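# Hook the hex nut out onto the tape strip

## Task

Move the hex nut from its spot between the spacers onto the tape strip so that no part of it hangs off the strip; the hook pick lying on the table (orange-brown handle, hooked tip) may be used. Avoid toppling or tilting the upright spacers, since any left down or leaning at the end counts against you, though getting the nut out with some knocked over beats failing to move it. The nut must not be in a gripper at the end: release it and pull the arms away, because a result that holds only while the robot supports it does not count.

## Robot and tools

Robot: two 6-joint arms, left_arm and right_arm, each with a parallel two-finger gripper. The root of left_arm sits at (-0.023, +0.305, 0) m, quat_wxyz (+0.995, 0, 0, +0.096); right_arm at (+0.063, -0.384, 0) m, quat_wxyz (+0.998, 0, 0, +0.070).

Scene frame: origin on the table surface midway between the arms, +x away from the robot over the table, +z up, left_arm on the +y side. The arm names do not refer to left or right in any picture. Reported gripper positions are approximate and drift more when the arm is stretched far.

Gripper: fingers extend along the gripper's +z and close along its y. end_effector_position is the point between the pads when shut, roughly 2 cm short of the fingertips; closing pushes the tips about 10 mm further along +z.

Tool execute_actions, argument actions (a list with zero or one entry) and optional pictures (boolean; images come by default).
- Empty list {"actions": []}: no command, just the current state.
- Motion: {"rows": [[...]], "steps": n}, n from 1 to 15 (default 15), each step 1/30 s. rows holds 1 to 15 rows; one row per step, and the final row repeats if steps outnumber rows.
- Wait: {"steps": n} with no rows, n up to 300; counts from the previous result, and your reply time is included.
Each row is a single list of 14 numbers covering both arms, always all 14: left_arm's waist, shoulder, elbow, forearm roll, wrist pitch, wrist roll, opening, then right_arm's seven in that order. The six joint values are absolute target angles in radians (the same quantities printed under Joint positions), not offsets. Ranges per arm: waist -6.283 to 6.283, shoulder -2.304 to 2.304, elbow -4.224 to 0.061, forearm roll -6.283 to 6.283, wrist pitch -2.164 to 2.164, wrist roll -6.283 to 6.283. A target beyond a range end by over 0.010 rad, and further out than the last reading, gets the whole call rejected (nothing is sent). True ends may differ by 0.010 rad; a target past the true end is clipped there and the result prints "joint sent to its limit" (possibly about an earlier action). Opening is an absolute value from -1 (shut) to +1 (fully open, 0.084 m pad gap).

Motion limits: joint targets move at most 3.14 rad/s with 0.16 s to speed up, all joints of an arm arriving together; each step's target stays within 0.623 rad of the measured angle, and if it would put the gripper over 70 mm from where it is, the whole arm's targets are pulled back. Arms keep heading to the last row while you think or wait, until they settle or a step is HELD.

Gripping: grip_measured reports finger opening on the command scale. To keep hold, command a value clearly below it; lower squeezes harder (about 24 N per pad max, objects up to ~6 cm). Echoing grip_measured still presses lightly; wide parts may slip. Fast closing can hit harder.

Result lines: state line per arm with end_effector_position (m), end_effector_quat_wxyz and velocities; Joint positions and Joint velocities per arm (rad, rad/s, then pad gap in m, m/s); joint torques (full drive output with per-arm offset, scale and noise, not a contact gauge); "joint command not followed" means a clearance check altered some targets; HELD marks steps where your row was not fully sent; MOTOR HOT from 65 °C, OVER-TEMPERATURE FAULT at 80 °C brakes that arm until cooled.

Torque fault: contact torque hitting a joint's load limit (N m: waist 55.8, shoulder 55.8, elbow 46.5, forearm roll 25.1, wrist pitch 17.6, wrist roll 17.6, held weight included) stops the arm, backs that joint off, holds 10 s and drops the rest of the call.

zoom_image: camera (cam_head_left, cam_head_right, cam_high, cam_low, cam_left_wrist, cam_right_wrist; all 504x504) and region [x0, y0, x1, y1] in pixels from the top-left, at most 504 by 504; returns a magnified view of that camera's last image.

read_manual: optional section ("licences"); gives URDF licence text, no motion.

finished_scene: scene (integer 1 or 2); ends the current scene irreversibly and reports success, then gives the next task. Replying without any tool call ends everything.

Avoid: arms colliding or pressing on each other, pushing objects off the table, hard impacts, slams, drops, dragging held items so they slip, and long loaded holds that heat motors. Occasional external tugs or pushes may disturb held or loose objects. Quick, smooth motion with little effort is preferred.

Each tool is called after "Call:" by a JSON object that holds its "method" and its "body".

## Session

Call:
{"method": "execute_actions", "body": {"actions": []}}

Scene clock: 0.00 s of 4417.00 s.
left_arm: end_effector_position=(+0.6472, -0.2723, +0.2946) grip_measured=+1.00 end_effector_quat_wxyz=(+0.370, +0.732, -0.474, +0.319) end_effector_velocity=(-0.000, -0.000, -0.001) end_effector_angular_velocity=(+0.001, +0.000, -0.001) | right_arm: end_effector_position=(+0.1387, -0.7071, +0.1045) grip_measured=+1.00 end_effector_quat_wxyz=(+0.266, +0.198, +0.919, -0.213) end_effector_velocity=(-0.000, -0.001, +0.000) end_effector_angular_velocity=(-0.002, +0.000, +0.001)
Joint positions: left_arm=[-0.715 -0.965 -1.825 -1.489 -0.743  1.768  0.084] | right_arm=[-1.825 -0.307 -0.159  2.453 -0.805 -0.611  0.084]
Joint velocities: left_arm=[-0.001 -0.001 -0.001  0.001 -0.     0.     0.   ] | right_arm=[-0.     0.    -0.002 -0.001  0.    -0.    -0.   ]
Joint torques (N m, as the arm reports them, + toward a larger angle): no reading
Motor temperatures (°C, as the motors report them): left_arm=[31 32 32 33 37 34] | right_arm=[31 29 32 33 36 38]

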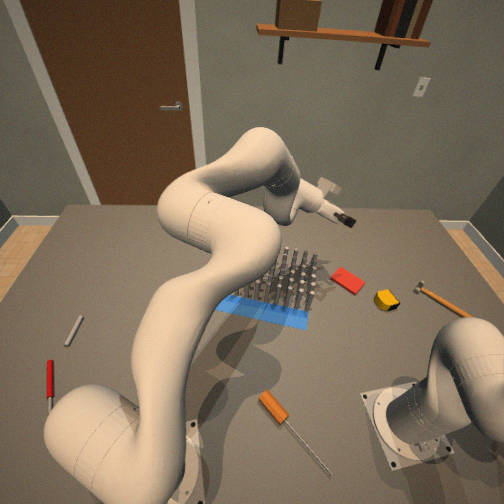

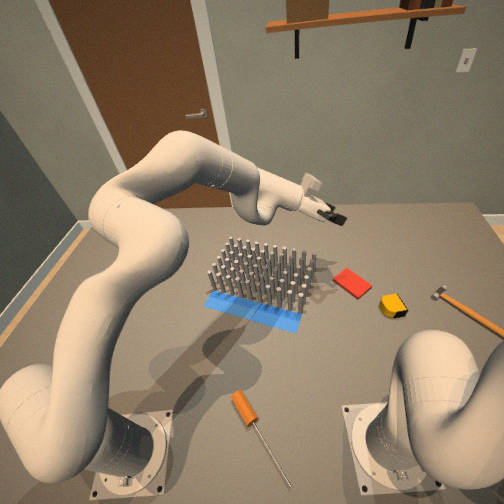

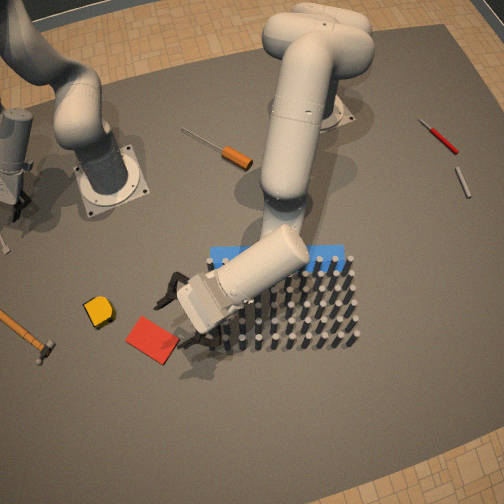

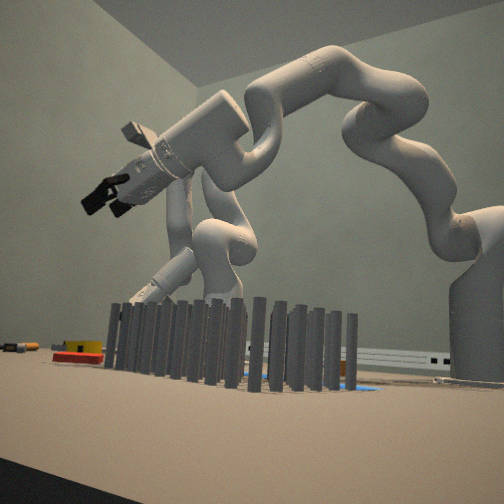

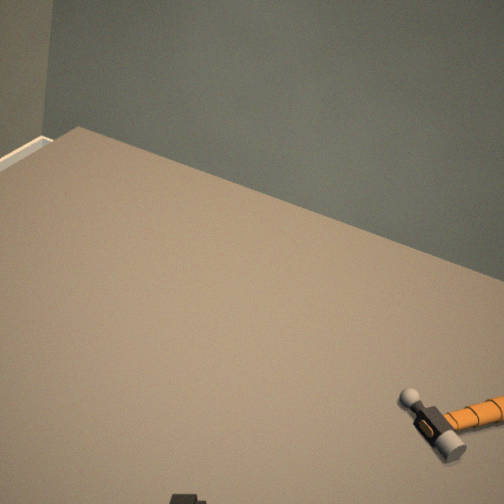

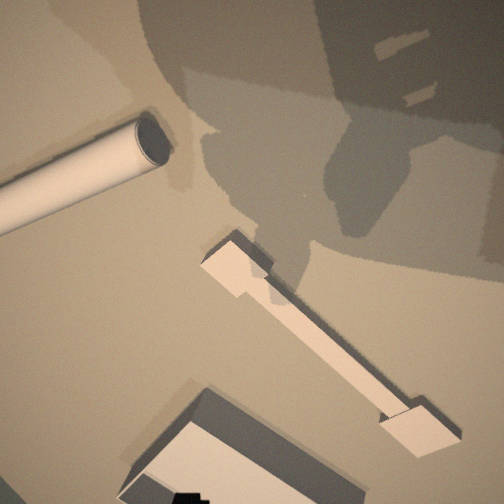

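Call:
{"method": "execute_actions", "body": {"actions": [{"rows": [[-1.3240, 0.1081, -0.5182, 0.0, -0.6263, 1.198, 1, -1.825, -0.307, -0.159, 2.453, -0.805, -0.611, 1]], "steps": 15}], "pictures": false}}

Call:
{"method": "execute_actions", "body": {"actions": [{"steps": 40}]}}

Scene clock: 3.37 s of 4417.00 s.
left_arm: end_effector_position=(+0.4258, -0.3310, +0.3407) grip_measured=+1.00 end_effector_quat_wxyz=(+0.338, +0.699, -0.594, +0.211) end_effector_velocity=(-0.504, +0.031, +0.101) end_effector_angular_velocity=(+0.509, -0.149, -0.647) | right_arm: end_effector_position=(+0.1386, -0.7073, +0.1046) grip_measured=+1.00 end_effector_quat_wxyz=(+0.266, +0.198, +0.919, -0.213) end_effector_velocity=(+0.000, -0.001, +0.000) end_effector_angular_velocity=(-0.001, -0.000, +0.001)
Joint positions: left_arm=[-0.959 -0.662 -1.523 -1.187 -0.696  1.538  0.084] | right_arm=[-1.825 -0.307 -0.159  2.453 -0.805 -0.611  0.084]
Joint velocities: left_arm=[-0.513  0.811  0.81   0.811  0.097 -0.478 -0.   ] | right_arm=[ 0.     0.    -0.001 -0.001 -0.     0.    -0.   ]
Joint torques (N m, as the arm reports them, + toward a larger angle): left_arm=[  6.84  62.77 -18.51   0.49  -0.55  -0.1 ] | right_arm=[-6.51 22.08 -9.44  2.24 -0.4  -0.07]
Motor temperatures (°C, as the motors report them): left_arm=[31 32 33 33 37 34] | right_arm=[31 29 32 33 36 38]
Steps of this call (steps 1 to 86: nothing new was sent; steps 87 to 101: all 15 steps of this action). Readings (joint positions):
87: left_arm=[-0.715 -0.964 -1.825 -1.489 -0.743 1.768] | right_arm=[-1.825 -0.307 -0.159 2.453 -0.805 -0.611]
88: left_arm=[-0.719 -0.959 -1.819 -1.483 -0.740 1.762] | right_arm=[-1.825 -0.307 -0.159 2.453 -0.805 -0.611]
90: left_arm=[-0.757 -0.920 -1.777 -1.442 -0.732 1.725] | right_arm=[-1.825 -0.307 -0.159 2.453 -0.805 -0.611]
94: left_arm=[-0.833 -0.835 -1.694 -1.359 -0.719 1.655] | right_arm=[-1.825 -0.307 -0.159 2.453 -0.805 -0.611]
101: the state above

Scene clock: 4.70 s of 4417.00 s.
left_arm: end_effector_position=(+0.1165, +0.0061, +0.2502) grip_measured=+1.00 end_effector_quat_wxyz=(-0.000, -0.395, +0.919, -0.000) end_effector_velocity=(-0.001, +0.003, -0.001) end_effector_angular_velocity=(+0.006, -0.001, -0.005) | right_arm: end_effector_position=(+0.1386, -0.7073, +0.1046) grip_measured=+1.00 end_effector_quat_wxyz=(+0.266, +0.198, +0.919, -0.213) end_effector_velocity=(+0.000, +0.000, -0.000) end_effector_angular_velocity=(+0.000, -0.000, +0.001)
Joint positions: left_arm=[-1.324  0.108 -0.519 -0.001 -0.626  1.198  0.084] | right_arm=[-1.825 -0.307 -0.159  2.453 -0.805 -0.611  0.084]
Joint velocities: left_arm=[-0.001  0.003  0.006  0.006 -0.001 -0.001  0.   ] | right_arm=[-0.    -0.     0.    -0.001 -0.     0.    -0.   ]
Joint torques (N m, as the arm reports them, + toward a larger angle): left_arm=[ -1.37  18.82 -17.67   0.97  -0.47  -0.15] | right_arm=[-6.   20.7  -9.1   2.71 -0.43 -0.15]
Motor temperatures (°C, as the motors report them): left_arm=[31 32 33 33 37 34] | right_arm=[31 29 32 33 36 38]
Steps of this call (steps 1 to 40: the robot went on to your last target). Readings (joint positions):
1: left_arm=[-0.976 -0.635 -1.496 -1.160 -0.693 1.523] | right_arm=[-1.825 -0.307 -0.159 2.453 -0.805 -0.611]
2: left_arm=[-0.993 -0.607 -1.467 -1.131 -0.690 1.507] | right_arm=[-1.825 -0.307 -0.159 2.453 -0.805 -0.611]
4: left_arm=[-1.025 -0.548 -1.409 -1.073 -0.683 1.477] | right_arm=[-1.825 -0.307 -0.159 2.453 -0.805 -0.611]
8: left_arm=[-1.085 -0.423 -1.283 -0.947 -0.672 1.422] | right_arm=[-1.825 -0.307 -0.159 2.453 -0.805 -0.611]
40: the state above

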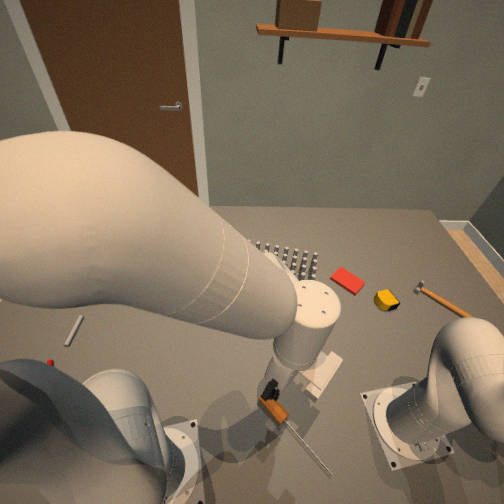

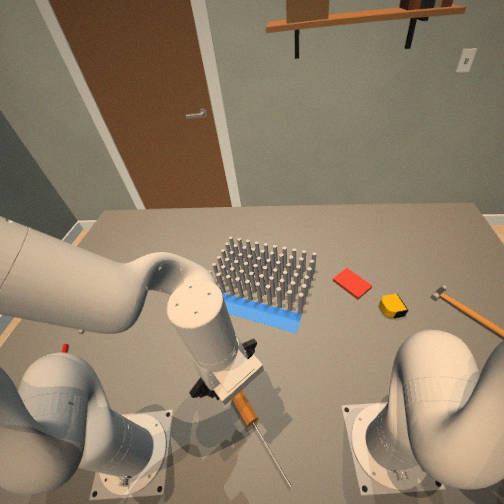

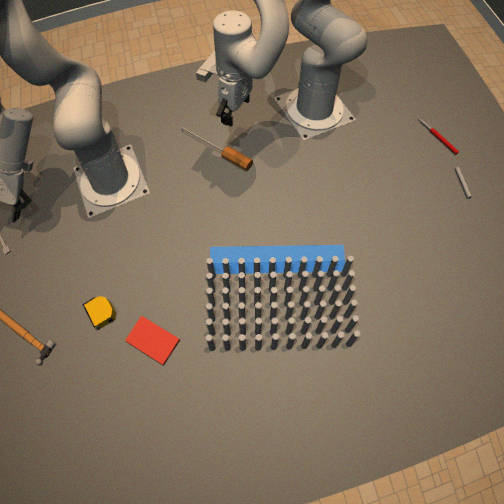

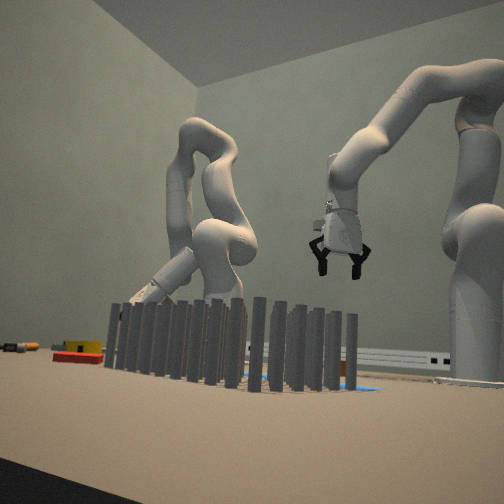

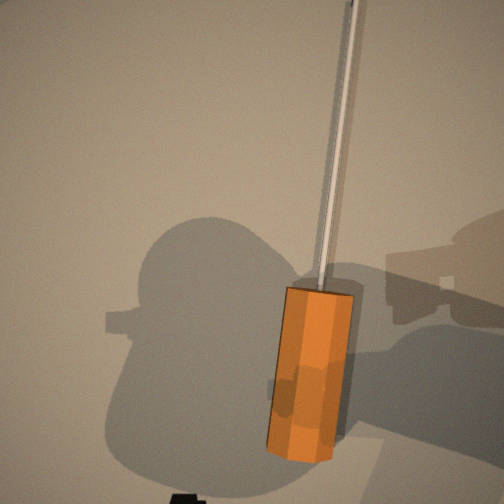

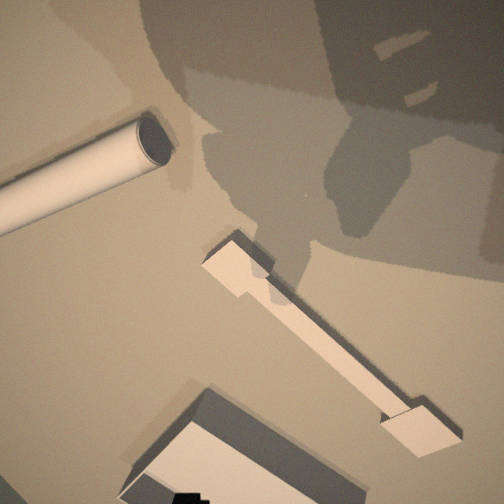

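Call:
{"method": "execute_actions", "body": {"actions": [{"rows": [[-1.3240, -0.5370, -0.4897, 0.0, 0.0473, 1.319, 1, -1.825, -0.307, -0.159, 2.453, -0.805, -0.611, 1]], "steps": 15}], "pictures": false}}

Call:
{"method": "execute_actions", "body": {"actions": [{"steps": 18}]}}

Call:
{"method": "zoom_image", "body": {"camera": "cam_high", "region": [190, 230, 370, 360]}}

Scene clock: 6.63 s of 4417.00 s.
left_arm: end_effector_position=(+0.1207, -0.0028, +0.0592) grip_measured=+1.00 end_effector_quat_wxyz=(-0.000, -0.348, +0.938, +0.001) end_effector_velocity=(-0.042, +0.090, -0.437) end_effector_angular_velocity=(+0.001, +0.001, -0.232) | right_arm: end_effector_position=(+0.1386, -0.7073, +0.1046) grip_measured=+1.00 end_effector_quat_wxyz=(+0.266, +0.198, +0.919, -0.213) end_effector_velocity=(+0.000, -0.001, +0.000) end_effector_angular_velocity=(-0.001, -0.000, +0.000)
Joint positions: left_arm=[-1.324 -0.428 -0.494  0.    -0.068  1.299  0.084] | right_arm=[-1.825 -0.307 -0.159  2.453 -0.805 -0.611  0.084]
Joint velocities: left_arm=[ 0.001 -1.256  0.057  0.001  1.312  0.232 -0.   ] | right_arm=[ 0.    -0.    -0.002 -0.001 -0.     0.001 -0.   ]
Joint torques (N m, as the arm reports them, + toward a larger angle): left_arm=[ 0.84 38.65 -8.07  0.17 -0.66 -0.12] | right_arm=[-6.85 22.18 -9.47  2.01 -0.44 -0.05]
Motor temperatures (°C, as the motors report them): left_arm=[31 32 33 33 37 34] | right_arm=[31 29 32 33 36 38]
Steps of this call (steps 1 to 30: the robot went on to your last target; steps 31 to 43: nothing new was sent; steps 44 to 58: all 15 steps of this action). Readings (joint positions):
44: left_arm=[-1.324 0.108 -0.518 -0.000 -0.626 1.198] | right_arm=[-1.825 -0.307 -0.159 2.453 -0.805 -0.611]
45: left_arm=[-1.324 0.103 -0.518 0.000 -0.619 1.199] | right_arm=[-1.825 -0.307 -0.159 2.453 -0.805 -0.611]
47: left_arm=[-1.324 0.047 -0.518 0.000 -0.561 1.211] | right_arm=[-1.825 -0.307 -0.159 2.453 -0.805 -0.611]
51: left_arm=[-1.324 -0.130 -0.508 0.000 -0.381 1.243] | right_arm=[-1.825 -0.307 -0.159 2.453 -0.805 -0.611]
58: the state above

Scene clock: 7.23 s of 4417.00 s.
left_arm: end_effector_position=(+0.1164, +0.0064, +0.0221) grip_measured=+1.00 end_effector_quat_wxyz=(+0.000, -0.338, +0.941, -0.000) end_effector_velocity=(-0.000, +0.001, -0.001) end_effector_angular_velocity=(+0.001, +0.001, -0.004) | right_arm: end_effector_position=(+0.1386, -0.7073, +0.1046) grip_measured=+1.00 end_effector_quat_wxyz=(+0.266, +0.198, +0.919, -0.213) end_effector_velocity=(+0.000, +0.001, -0.000) end_effector_angular_velocity=(+0.001, +0.001, +0.001)
Joint positions: left_arm=[-1.324 -0.537 -0.49   0.     0.047  1.319  0.084] | right_arm=[-1.825 -0.307 -0.159  2.453 -0.805 -0.611  0.084]
Joint velocities: left_arm=[ 0.    -0.001  0.001  0.003  0.001  0.001  0.   ] | right_arm=[ 0.     0.     0.001 -0.001  0.001 -0.001  0.   ]
Joint torques (N m, as the arm reports them, + toward a larger angle): left_arm=[ 0.11 33.52 -5.48  0.49 -0.13 -0.12] | right_arm=[-5.7  21.07 -9.29  2.53 -0.36 -0.02]
Motor temperatures (°C, as the motors report them): left_arm=[31 32 33 33 37 34] | right_arm=[31 29 32 33 36 38]
Steps of this call (steps 1 to 18: the robot went on to your last target). Readings (joint positions):
1: left_arm=[-1.324 -0.468 -0.492 -0.000 -0.027 1.306] | right_arm=[-1.825 -0.307 -0.159 2.453 -0.805 -0.611]
2: left_arm=[-1.324 -0.499 -0.490 -0.000 0.005 1.312] | right_arm=[-1.825 -0.307 -0.159 2.453 -0.805 -0.611]
4: left_arm=[-1.324 -0.528 -0.488 -0.000 0.035 1.317] | right_arm=[-1.825 -0.307 -0.159 2.453 -0.805 -0.611]
8: left_arm=[-1.324 -0.535 -0.490 -0.000 0.046 1.319] | right_arm=[-1.825 -0.307 -0.159 2.453 -0.805 -0.611]
18: the state above

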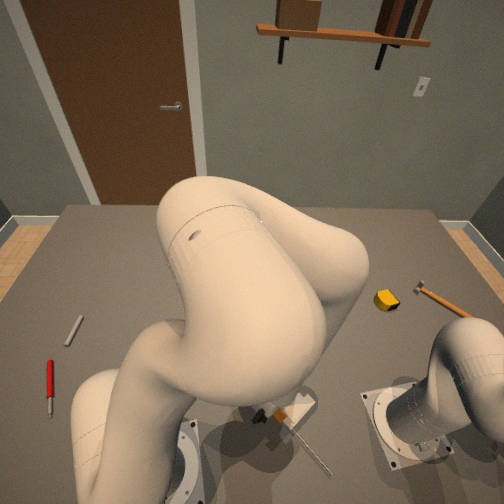

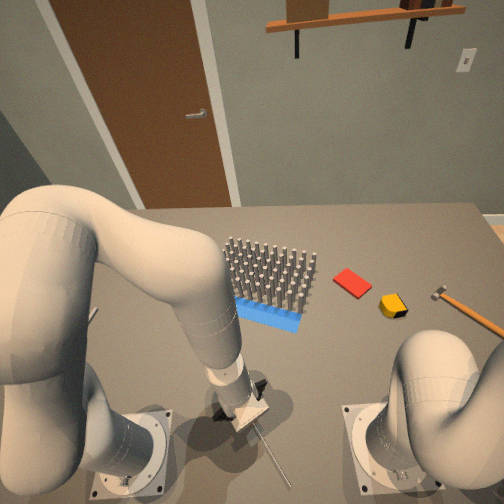

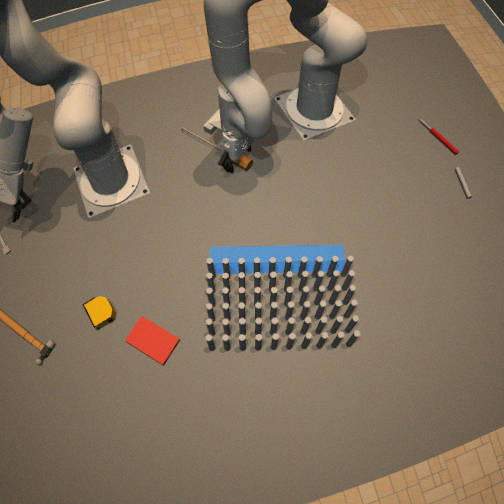

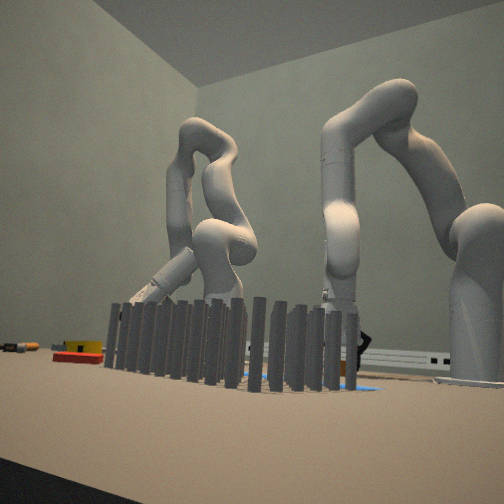

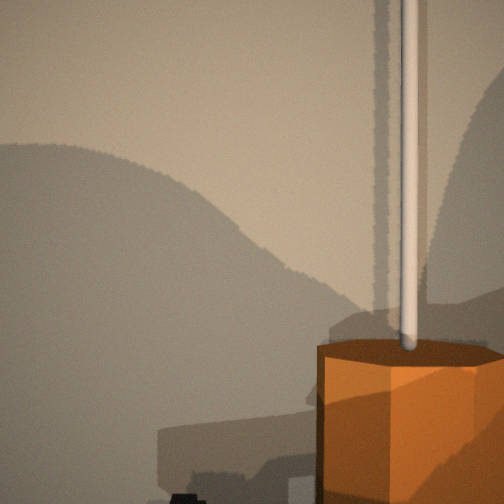

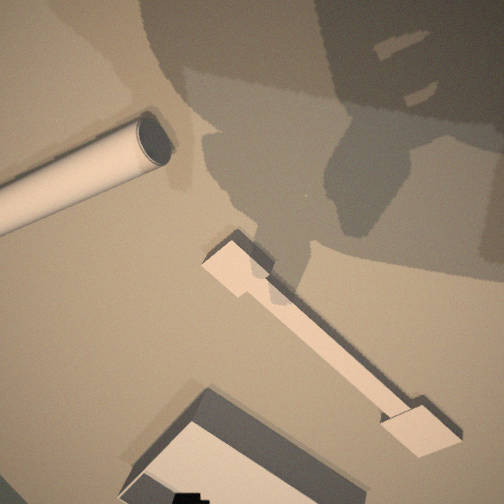

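Region (190, 230, 370, 360) of cam_high's 504x504 image, scaled by 2.800, with more detail than that image has.

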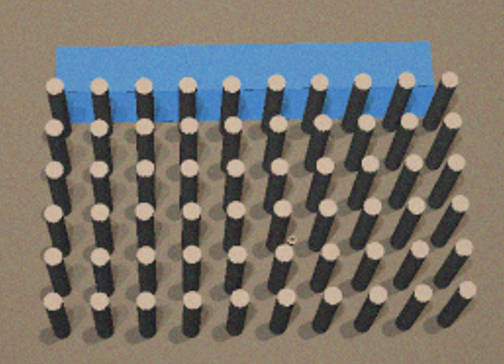

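Call:
{"method": "execute_actions", "body": {"actions": [{"rows": [[-1.3240, -0.5370, -0.4897, 0.0, 0.0473, 1.319, -1, -1.825, -0.307, -0.159, 2.453, -0.805, -0.611, 1]], "steps": 15}], "pictures": false}}

Scene clock: 8.40 s of 4417.00 s.
left_arm: end_effector_position=(+0.1163, +0.0065, +0.0220) grip_measured=-0.19 end_effector_quat_wxyz=(-0.000, -0.338, +0.941, -0.000) end_effector_velocity=(+0.000, +0.000, -0.000) end_effector_angular_velocity=(+0.000, -0.000, +0.003) | right_arm: end_effector_position=(+0.1386, -0.7073, +0.1046) grip_measured=+1.00 end_effector_quat_wxyz=(+0.266, +0.198, +0.919, -0.213) end_effector_velocity=(+0.000, +0.000, -0.000) end_effector_angular_velocity=(+0.001, -0.000, +0.000)
Joint positions: left_arm=[-1.324 -0.537 -0.49   0.     0.047  1.319  0.036] | right_arm=[-1.825 -0.307 -0.159  2.453 -0.805 -0.611  0.084]
Joint velocities: left_arm=[ 0.    -0.     0.    -0.002  0.    -0.001  0.   ] | right_arm=[ 0.     0.     0.001 -0.001  0.     0.     0.   ]
Joint torques (N m, as the arm reports them, + toward a larger angle): left_arm=[ 1.28 35.32 -6.16 -0.59 -0.3   0.13] | right_arm=[-6.66 21.68 -9.75  2.53 -0.41 -0.07]
Motor temperatures (°C, as the motors report them): left_arm=[31 32 33 33 37 34] | right_arm=[31 29 32 33 36 38]
Steps of this call (steps 1 to 15: the robot went on to your last target; steps 16 to 20: nothing new was sent; steps 21 to 35: all 15 steps of this action). Readings (joint positions):
21: left_arm=[-1.324 -0.537 -0.490 -0.000 0.047 1.319] | right_arm=[-1.825 -0.307 -0.159 2.453 -0.805 -0.611]
22: left_arm=[-1.324 -0.537 -0.490 -0.000 0.047 1.319] | right_arm=[-1.825 -0.307 -0.159 2.453 -0.805 -0.611]
24: left_arm=[-1.324 -0.537 -0.490 -0.000 0.047 1.319] | right_arm=[-1.825 -0.307 -0.159 2.453 -0.805 -0.611]
28: left_arm=[-1.324 -0.537 -0.490 -0.000 0.047 1.319] | right_arm=[-1.825 -0.307 -0.159 2.453 -0.805 -0.611]
35: the state above

Call:
{"method": "execute_actions", "body": {"actions": [{"rows": [[-1.3240, -0.2822, -0.4538, 0.0, -0.1716, 1.319, -1, -1.825, -0.307, -0.159, 2.453, -0.805, -0.611, 1]], "steps": 10}], "pictures": false}}

Call:
{"method": "execute_actions", "body": {"actions": [{"rows": [[-0.7432, -0.3359, -0.5358, 0.0, -0.1999, -0.2728, -1, -1.825, -0.307, -0.159, 2.453, -0.805, -0.611, 1]], "steps": 15}], "pictures": false}}

Call:
{"method": "execute_actions", "body": {"actions": [{"steps": 14}], "pictures": false}}

Call:
{"method": "execute_actions", "body": {"actions": [{"rows": [[-0.7432, -0.5324, -0.5612, 0.0, -0.0288, -0.2728, -1, -1.825, -0.307, -0.159, 2.453, -0.805, -0.611, 1]], "steps": 15}]}}

Call:
{"method": "zoom_image", "body": {"camera": "cam_high", "region": [250, 200, 350, 340]}}

Scene clock: 11.80 s of 4417.00 s.
left_arm: end_effector_position=(+0.1168, +0.0055, +0.0986) grip_measured=-0.19 end_effector_quat_wxyz=(+0.000, -0.338, +0.941, -0.001) end_effector_velocity=(-0.013, +0.029, +0.021) end_effector_angular_velocity=(+0.065, +0.031, +0.001) | right_arm: end_effector_position=(+0.1386, -0.7073, +0.1046) grip_measured=+1.00 end_effector_quat_wxyz=(+0.266, +0.198, +0.919, -0.213) end_effector_velocity=(+0.000, +0.000, -0.000) end_effector_angular_velocity=(+0.000, -0.000, +0.000)
Joint positions: left_arm=[-1.324 -0.287 -0.455 -0.    -0.165  1.319  0.036] | right_arm=[-1.825 -0.307 -0.159  2.453 -0.805 -0.611  0.084]
Joint velocities: left_arm=[ 0.     0.092  0.04  -0.    -0.123  0.    -0.   ] | right_arm=[-0.  0.  0. -0. -0.  0. -0.]
Joint torques (N m, as the arm reports them, + toward a larger angle): left_arm=[-2.98 19.97 -9.03  0.17 -0.01  0.17] | right_arm=[-6.47 22.33 -9.55  2.85 -0.41 -0.1 ]
Motor temperatures (°C, as the motors report them): left_arm=[31 32 33 33 37 34] | right_arm=[31 29 32 33 36 38]
Steps of this call (steps 1 to 15: the robot went on to your last target; steps 16 to 90: nothing new was sent; then 0.07 s passed at rest; steps 91 to 100: all 10 steps of this action). Readings (joint positions):
91: left_arm=[-1.324 -0.537 -0.490 -0.000 0.047 1.319] | right_arm=[-1.825 -0.307 -0.159 2.453 -0.805 -0.611]
92: left_arm=[-1.324 -0.532 -0.489 0.000 0.041 1.319] | right_arm=[-1.825 -0.307 -0.159 2.453 -0.805 -0.611]
94: left_arm=[-1.324 -0.476 -0.479 -0.000 -0.009 1.319] | right_arm=[-1.825 -0.307 -0.159 2.453 -0.805 -0.611]
98: left_arm=[-1.324 -0.305 -0.459 0.000 -0.149 1.319] | right_arm=[-1.825 -0.307 -0.159 2.453 -0.805 -0.611]
100: the state above

Scene clock: 12.30 s of 4417.00 s.
left_arm: end_effector_position=(+0.2593, +0.0898, +0.0997) grip_measured=-0.19 end_effector_quat_wxyz=(-0.000, +0.842, -0.540, -0.000) end_effector_velocity=(+0.212, +0.209, +0.003) end_effector_angular_velocity=(-0.001, -0.003, +3.827) | right_arm: end_effector_position=(+0.1386, -0.7073, +0.1046) grip_measured=+1.00 end_effector_quat_wxyz=(+0.266, +0.198, +0.919, -0.213) end_effector_velocity=(-0.000, -0.001, +0.000) end_effector_angular_velocity=(-0.001, -0.000, -0.001)
Joint positions: left_arm=[-0.841 -0.328 -0.523  0.    -0.195  0.491  0.036] | right_arm=[-1.825 -0.307 -0.159  2.453 -0.805 -0.611  0.084]
Joint velocities: left_arm=[ 0.831 -0.064 -0.111  0.    -0.044 -2.997 -0.   ] | right_arm=[-0.     0.    -0.001  0.001 -0.001  0.    -0.   ]
Joint torques (N m, as the arm reports them, + toward a larger angle): left_arm=[-10.61  33.23 -10.14   0.85  -0.18  -0.01] | right_arm=[-5.71 21.11 -9.47  2.76 -0.38 -0.15]
Motor temperatures (°C, as the motors report them): left_arm=[31 32 33 33 37 34] | right_arm=[31 29 32 33 36 38]
Steps of this call (steps 1 to 15: all 15 steps of this action). Readings (joint positions):
1: left_arm=[-1.324 -0.286 -0.455 -0.000 -0.168 1.319] | right_arm=[-1.825 -0.307 -0.159 2.453 -0.805 -0.611]
2: left_arm=[-1.319 -0.286 -0.456 -0.000 -0.170 1.312] | right_arm=[-1.825 -0.307 -0.159 2.453 -0.805 -0.611]
4: left_arm=[-1.266 -0.294 -0.465 -0.000 -0.173 1.253] | right_arm=[-1.825 -0.307 -0.159 2.453 -0.805 -0.611]
8: left_arm=[-1.088 -0.308 -0.489 0.000 -0.181 1.040] | right_arm=[-1.825 -0.307 -0.159 2.453 -0.805 -0.611]
15: the state above

Scene clock: 12.77 s of 4417.00 s.
left_arm: end_effector_position=(+0.2831, +0.1157, +0.1000) grip_measured=-0.19 end_effector_quat_wxyz=(-0.000, +0.990, -0.140, -0.000) end_effector_velocity=(+0.001, +0.001, -0.000) end_effector_angular_velocity=(-0.000, -0.000, +0.031) | right_arm: end_effector_position=(+0.1386, -0.7073, +0.1046) grip_measured=+1.00 end_effector_quat_wxyz=(+0.266, +0.198, +0.919, -0.213) end_effector_velocity=(+0.000, +0.000, -0.000) end_effector_angular_velocity=(-0.000, +0.000, +0.001)
Joint positions: left_arm=[-0.744 -0.336 -0.536 -0.    -0.2   -0.271  0.036] | right_arm=[-1.825 -0.307 -0.159  2.453 -0.805 -0.611  0.084]
Joint velocities: left_arm=[ 0.004 -0.001 -0.001 -0.     0.    -0.026 -0.   ] | right_arm=[ 0.     0.     0.001 -0.    -0.    -0.001 -0.   ]
Joint torques (N m, as the arm reports them, + toward a larger angle): left_arm=[ -1.8   31.73 -12.2    0.31  -0.27   0.07] | right_arm=[-6.53 21.72 -9.67  2.15 -0.4  -0.07]
Motor temperatures (°C, as the motors report them): left_arm=[31 32 33 33 37 34] | right_arm=[31 29 32 33 36 38]
Steps of this call (steps 1 to 14: the robot went on to your last target). Readings (joint positions):
1: left_arm=[-0.816 -0.330 -0.526 0.000 -0.196 0.389] | right_arm=[-1.825 -0.307 -0.159 2.453 -0.805 -0.611]
2: left_arm=[-0.796 -0.332 -0.529 0.000 -0.197 0.286] | right_arm=[-1.825 -0.307 -0.159 2.453 -0.805 -0.611]
4: left_arm=[-0.769 -0.334 -0.532 -0.000 -0.199 0.080] | right_arm=[-1.825 -0.307 -0.159 2.453 -0.805 -0.611]
8: left_arm=[-0.747 -0.336 -0.535 -0.000 -0.200 -0.213] | right_arm=[-1.825 -0.307 -0.159 2.453 -0.805 -0.611]
14: the state above

Scene clock: 13.27 s of 4417.00 s.
left_arm: end_effector_position=(+0.2837, +0.1156, +0.0345) grip_measured=-0.19 end_effector_quat_wxyz=(+0.000, +0.990, -0.139, +0.000) end_effector_velocity=(-0.001, +0.001, -0.002) end_effector_angular_velocity=(+0.002, +0.003, -0.001) | right_arm: end_effector_position=(+0.1386, -0.7073, +0.1046) grip_measured=+1.00 end_effector_quat_wxyz=(+0.266, +0.198, +0.919, -0.213) end_effector_velocity=(+0.000, +0.001, -0.000) end_effector_angular_velocity=(+0.002, +0.000, -0.000)
Joint positions: left_arm=[-0.743 -0.531 -0.561 -0.    -0.029 -0.273  0.036] | right_arm=[-1.825 -0.307 -0.159  2.453 -0.805 -0.611  0.084]
Joint velocities: left_arm=[-0.    -0.005  0.     0.001  0.002 -0.    -0.   ] | right_arm=[ 0.    -0.     0.001  0.     0.001  0.     0.   ]
Joint torques (N m, as the arm reports them, + toward a larger angle): left_arm=[ 0.9  38.04 -6.63  0.88 -0.28 -0.22] | right_arm=[-5.53 21.89 -9.62  1.91 -0.55 -0.04]
Motor temperatures (°C, as the motors report them): left_arm=[31 32 33 33 37 34] | right_arm=[31 29 32 33 36 38]
Steps of this call (steps 1 to 15: all 15 steps of this action). Readings (joint positions):
1: left_arm=[-0.744 -0.336 -0.536 -0.000 -0.200 -0.271] | right_arm=[-1.825 -0.307 -0.159 2.453 -0.805 -0.611]
2: left_arm=[-0.744 -0.341 -0.537 -0.000 -0.194 -0.272] | right_arm=[-1.825 -0.307 -0.159 2.453 -0.805 -0.611]
4: left_arm=[-0.743 -0.397 -0.546 0.000 -0.143 -0.272] | right_arm=[-1.825 -0.307 -0.159 2.453 -0.805 -0.611]
8: left_arm=[-0.743 -0.523 -0.558 -0.000 -0.041 -0.273] | right_arm=[-1.825 -0.307 -0.159 2.453 -0.805 -0.611]
15: the state above

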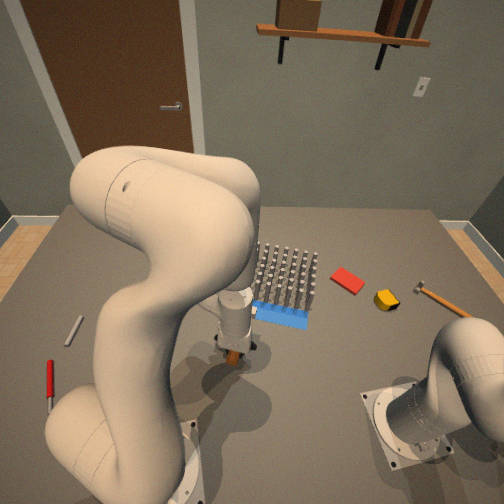

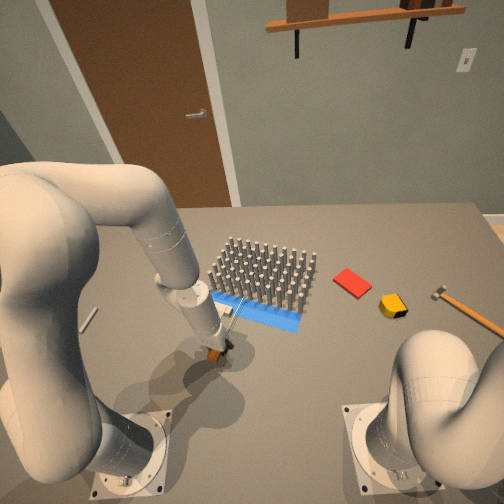

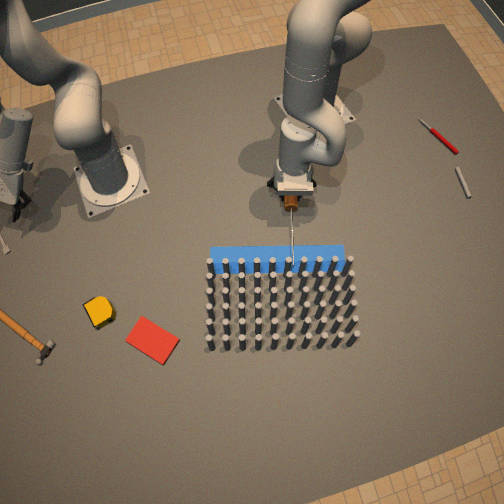

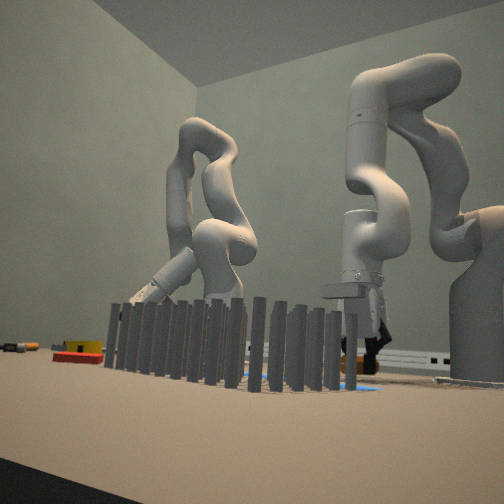

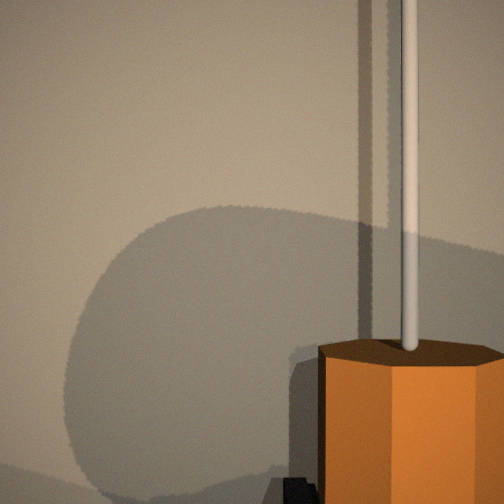

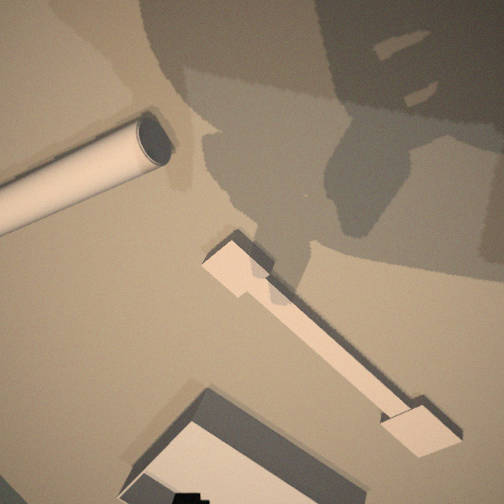

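Region (250, 200, 350, 340) of cam_high's 504x504 image, scaled by 3.600, with more detail than that image has; it fills the left 360 columns of this view, and the rest is white.

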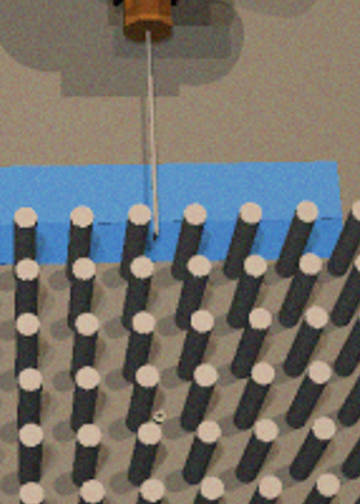

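Call:
{"method": "execute_actions", "body": {"actions": [{"rows": [[-0.7091, -0.6046, -0.7176, 0.0, -0.1130, -0.2387, -1, -1.825, -0.307, -0.159, 2.453, -0.805, -0.611, 1]], "steps": 9}], "pictures": false}}

Call:
{"method": "execute_actions", "body": {"actions": [{"rows": [[-0.6812, -0.6904, -0.8968, 0.0, -0.2064, -0.2108, -1, -1.825, -0.307, -0.159, 2.453, -0.805, -0.611, 1]], "steps": 15}]}}

Call:
{"method": "zoom_image", "body": {"camera": "cam_high", "region": [270, 270, 320, 330]}}

Scene clock: 16.50 s of 4417.00 s.
left_arm: end_effector_position=(+0.3404, +0.0973, +0.0343) grip_measured=-0.19 end_effector_quat_wxyz=(+0.001, +0.990, -0.139, +0.001) end_effector_velocity=(+0.002, +0.004, -0.006) end_effector_angular_velocity=(+0.027, +0.048, -0.005) | right_arm: end_effector_position=(+0.1386, -0.7073, +0.1046) grip_measured=+1.00 end_effector_quat_wxyz=(+0.266, +0.198, +0.919, -0.213) end_effector_velocity=(+0.000, +0.001, -0.000) end_effector_angular_velocity=(+0.002, +0.000, +0.000)
Joint positions: left_arm=[-0.71  -0.603 -0.715  0.    -0.11  -0.24   0.036] | right_arm=[-1.825 -0.307 -0.159  2.453 -0.805 -0.611  0.084]
Joint velocities: left_arm=[ 0.01  -0.033 -0.04  -0.002 -0.063  0.017  0.   ] | right_arm=[-0.     0.     0.002  0.     0.001 -0.    -0.   ]
Joint torques (N m, as the arm reports them, + toward a larger angle): left_arm=[-1.37 47.24 -6.83  0.59 -0.15 -0.04] | right_arm=[-5.71 21.3  -9.45  2.63 -0.54 -0.01]
Motor temperatures (°C, as the motors report them): left_arm=[31 32 33 33 37 34] | right_arm=[31 29 32 33 36 38]
Steps of this call (steps 1 to 15: the robot went on to your last target; steps 16 to 88: nothing new was sent; steps 89 to 97: all 9 steps of this action). Readings (joint positions):
89: left_arm=[-0.743 -0.533 -0.561 -0.000 -0.029 -0.273] | right_arm=[-1.825 -0.307 -0.159 2.453 -0.805 -0.611]
90: left_arm=[-0.742 -0.535 -0.567 -0.000 -0.033 -0.271] | right_arm=[-1.825 -0.307 -0.159 2.453 -0.805 -0.611]
92: left_arm=[-0.730 -0.561 -0.620 -0.000 -0.064 -0.259] | right_arm=[-1.825 -0.307 -0.159 2.453 -0.805 -0.611]
96: left_arm=[-0.710 -0.601 -0.713 0.000 -0.107 -0.241] | right_arm=[-1.825 -0.307 -0.159 2.453 -0.805 -0.611]
97: the state above

Scene clock: 17.00 s of 4417.00 s.
left_arm: end_effector_position=(+0.4018, +0.0779, +0.0339) grip_measured=-0.19 end_effector_quat_wxyz=(-0.000, +0.990, -0.139, -0.000) end_effector_velocity=(+0.003, -0.001, +0.000) end_effector_angular_velocity=(-0.002, -0.003, -0.001) | right_arm: end_effector_position=(+0.1386, -0.7073, +0.1046) grip_measured=+1.00 end_effector_quat_wxyz=(+0.266, +0.198, +0.919, -0.213) end_effector_velocity=(+0.000, +0.001, -0.000) end_effector_angular_velocity=(+0.001, -0.000, -0.001)
Joint positions: left_arm=[-0.681 -0.69  -0.896 -0.    -0.206 -0.211  0.036] | right_arm=[-1.825 -0.307 -0.159  2.453 -0.805 -0.611  0.084]
Joint velocities: left_arm=[ 0.001 -0.002 -0.006 -0.    -0.001  0.002 -0.   ] | right_arm=[ 0.     0.     0.001  0.001 -0.     0.001 -0.   ]
Joint torques (N m, as the arm reports them, + toward a larger angle): left_arm=[ -2.23  47.82 -10.31   0.28  -0.32  -0.13] | right_arm=[-5.25 21.8  -9.39  2.22 -0.26 -0.06]
Motor temperatures (°C, as the motors report them): left_arm=[31 32 33 33 37 34] | right_arm=[31 29 32 33 36 38]
Steps of this call (steps 1 to 15: all 15 steps of this action). Readings (joint positions):
1: left_arm=[-0.709 -0.604 -0.716 0.000 -0.112 -0.239] | right_arm=[-1.825 -0.307 -0.159 2.453 -0.805 -0.611]
2: left_arm=[-0.709 -0.607 -0.722 -0.000 -0.116 -0.238] | right_arm=[-1.825 -0.307 -0.159 2.453 -0.805 -0.611]
4: left_arm=[-0.700 -0.634 -0.777 -0.000 -0.148 -0.229] | right_arm=[-1.825 -0.307 -0.159 2.453 -0.805 -0.611]
8: left_arm=[-0.682 -0.686 -0.889 0.000 -0.199 -0.213] | right_arm=[-1.825 -0.307 -0.159 2.453 -0.805 -0.611]
15: the state above

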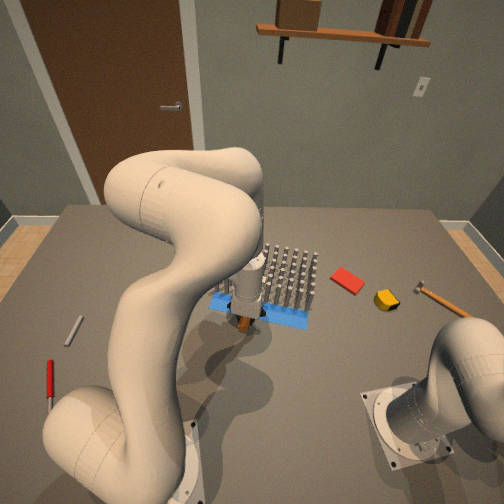

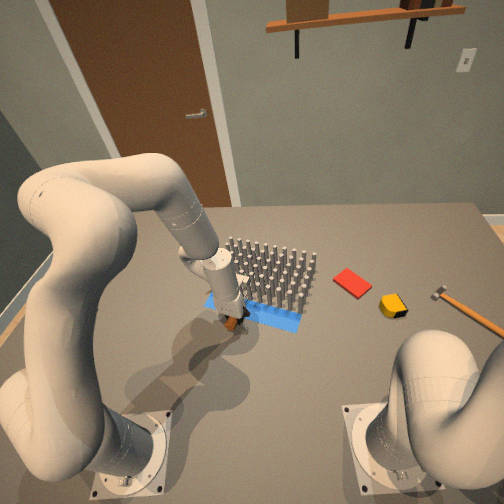

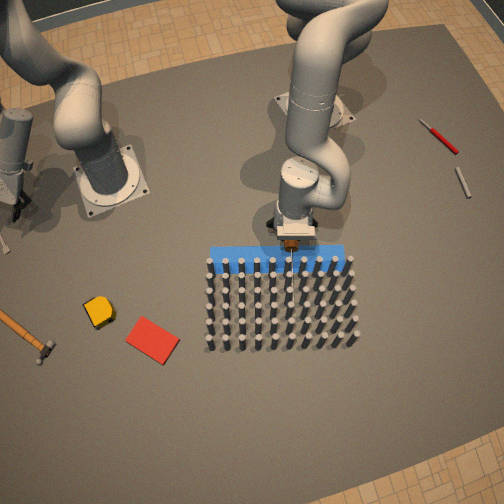

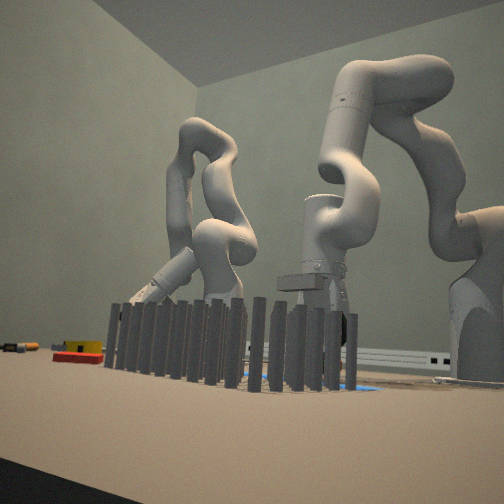

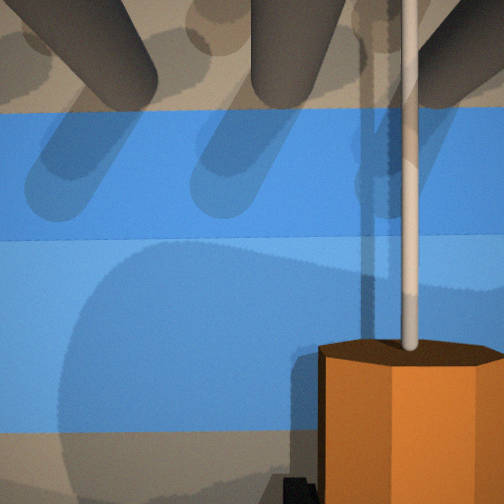

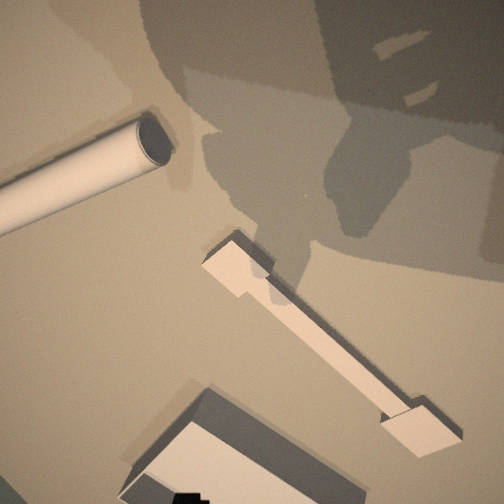

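Region (270, 270, 320, 330) of cam_high's 504x504 image, scaled by 8.400, with more detail than that image has.

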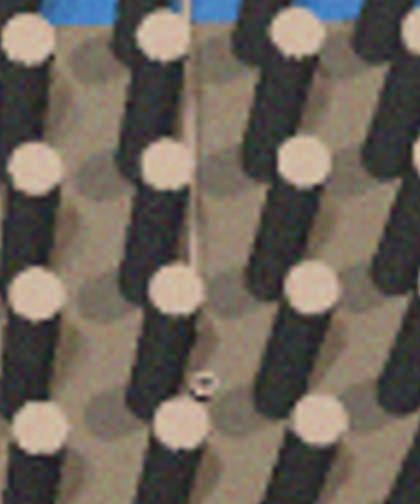

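Call:
{"method": "zoom_image", "body": {"camera": "cam_high", "region": [282, 298, 306, 322]}}

Region (282, 298, 306, 322) of cam_high's 504x504 image, scaled by 21.000, with more detail than that image has.

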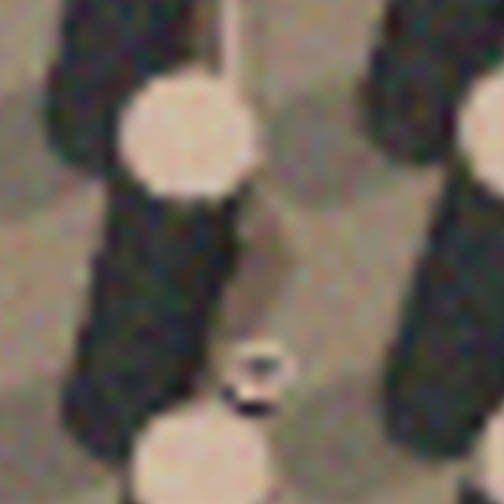

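Call:
{"method": "execute_actions", "body": {"actions": [{"rows": [[-0.6772, -0.7043, -0.9254, 0.0, -0.2211, -0.2068, -1, -1.825, -0.307, -0.159, 2.453, -0.805, -0.611, 1]], "steps": 15}]}}

Call:
{"method": "zoom_image", "body": {"camera": "cam_high", "region": [282, 298, 306, 322]}}

Scene clock: 21.70 s of 4417.00 s.
left_arm: end_effector_position=(+0.4119, +0.0748, +0.0340) grip_measured=-0.19 end_effector_quat_wxyz=(-0.000, +0.990, -0.139, -0.000) end_effector_velocity=(+0.000, +0.000, -0.000) end_effector_angular_velocity=(-0.000, -0.000, -0.001) | right_arm: end_effector_position=(+0.1386, -0.7073, +0.1046) grip_measured=+1.00 end_effector_quat_wxyz=(+0.266, +0.198, +0.919, -0.213) end_effector_velocity=(-0.000, -0.001, +0.000) end_effector_angular_velocity=(-0.001, -0.000, +0.000)
Joint positions: left_arm=[-0.677 -0.704 -0.925 -0.    -0.221 -0.207  0.036] | right_arm=[-1.825 -0.307 -0.159  2.453 -0.805 -0.611  0.084]
Joint velocities: left_arm=[ 0.001 -0.    -0.    -0.    -0.     0.002  0.   ] | right_arm=[ 0.    -0.    -0.001 -0.001 -0.     0.001 -0.   ]
Joint torques (N m, as the arm reports them, + toward a larger angle): left_arm=[ -1.13  50.4  -12.26   0.02  -0.01   0.07] | right_arm=[-6.23 21.49 -9.62  2.29 -0.53 -0.06]
Motor temperatures (°C, as the motors report them): left_arm=[31 32 33 33 37 34] | right_arm=[31 29 32 33 36 38]
Steps of this call (steps 1 to 15: the robot went on to your last target; steps 16 to 90: nothing new was sent; then 1.20 s passed at rest; steps 91 to 105: all 15 steps of this action). Readings (joint positions):
91: left_arm=[-0.681 -0.691 -0.897 -0.000 -0.207 -0.211] | right_arm=[-1.825 -0.307 -0.159 2.453 -0.805 -0.611]
92: left_arm=[-0.681 -0.693 -0.902 -0.000 -0.210 -0.210] | right_arm=[-1.825 -0.307 -0.159 2.453 -0.805 -0.611]
94: left_arm=[-0.678 -0.701 -0.918 0.000 -0.217 -0.208] | right_arm=[-1.825 -0.307 -0.159 2.453 -0.805 -0.611]
98: left_arm=[-0.677 -0.704 -0.925 0.000 -0.221 -0.207] | right_arm=[-1.825 -0.307 -0.159 2.453 -0.805 -0.611]
105: the state above

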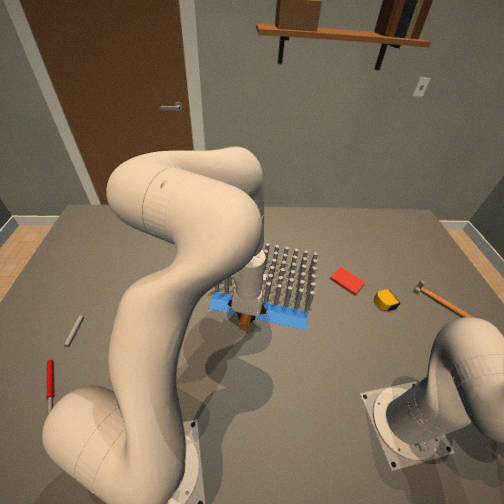

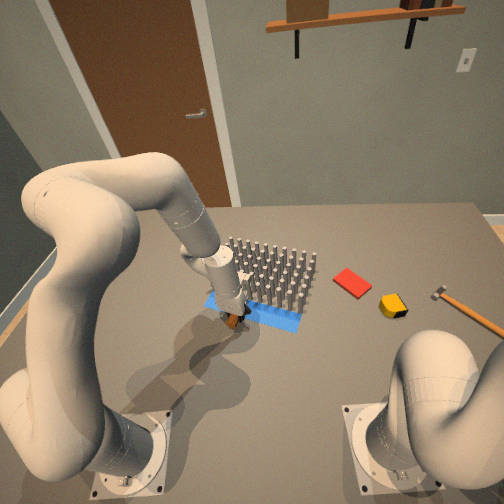

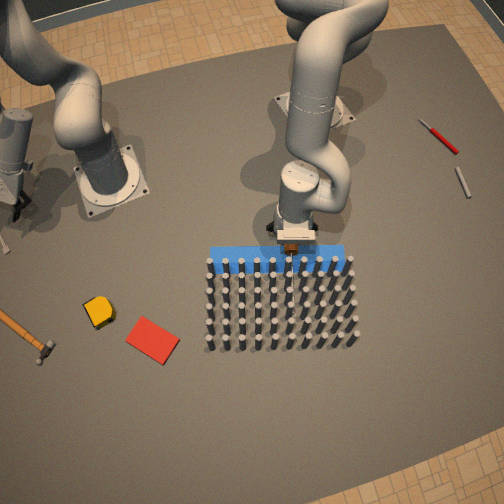

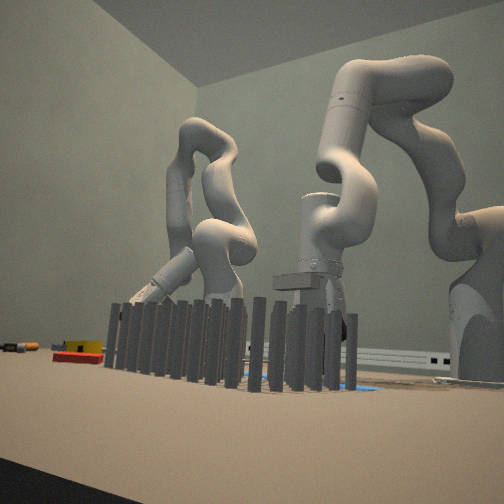

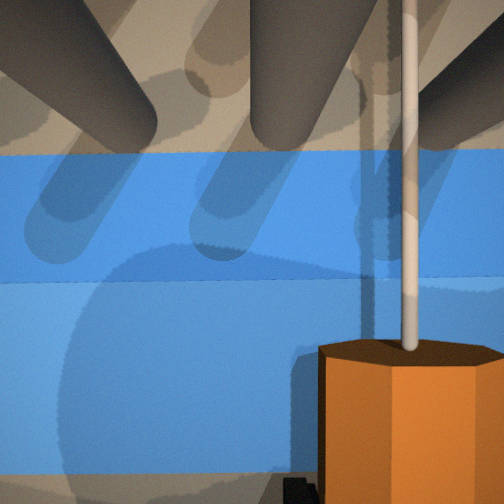

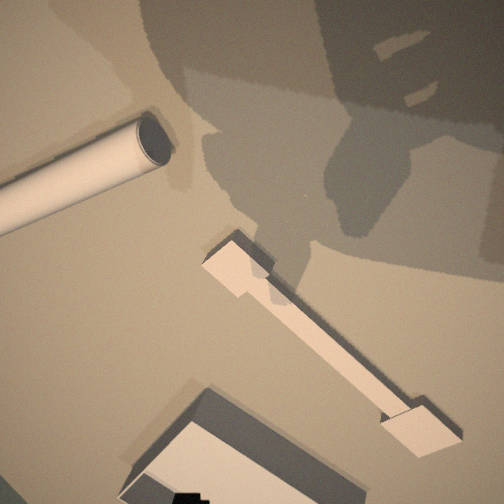

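Region (282, 298, 306, 322) of cam_high's 504x504 image, scaled by 21.000, with more detail than that image has.

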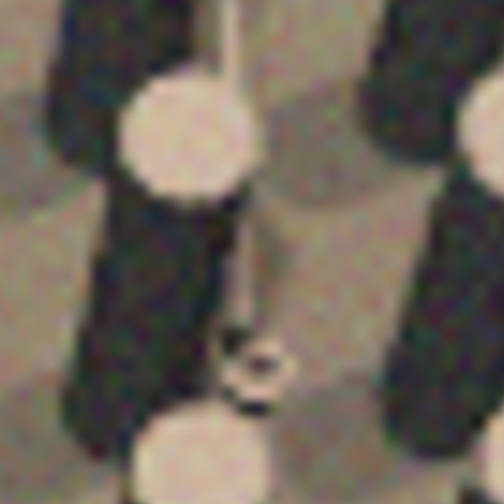

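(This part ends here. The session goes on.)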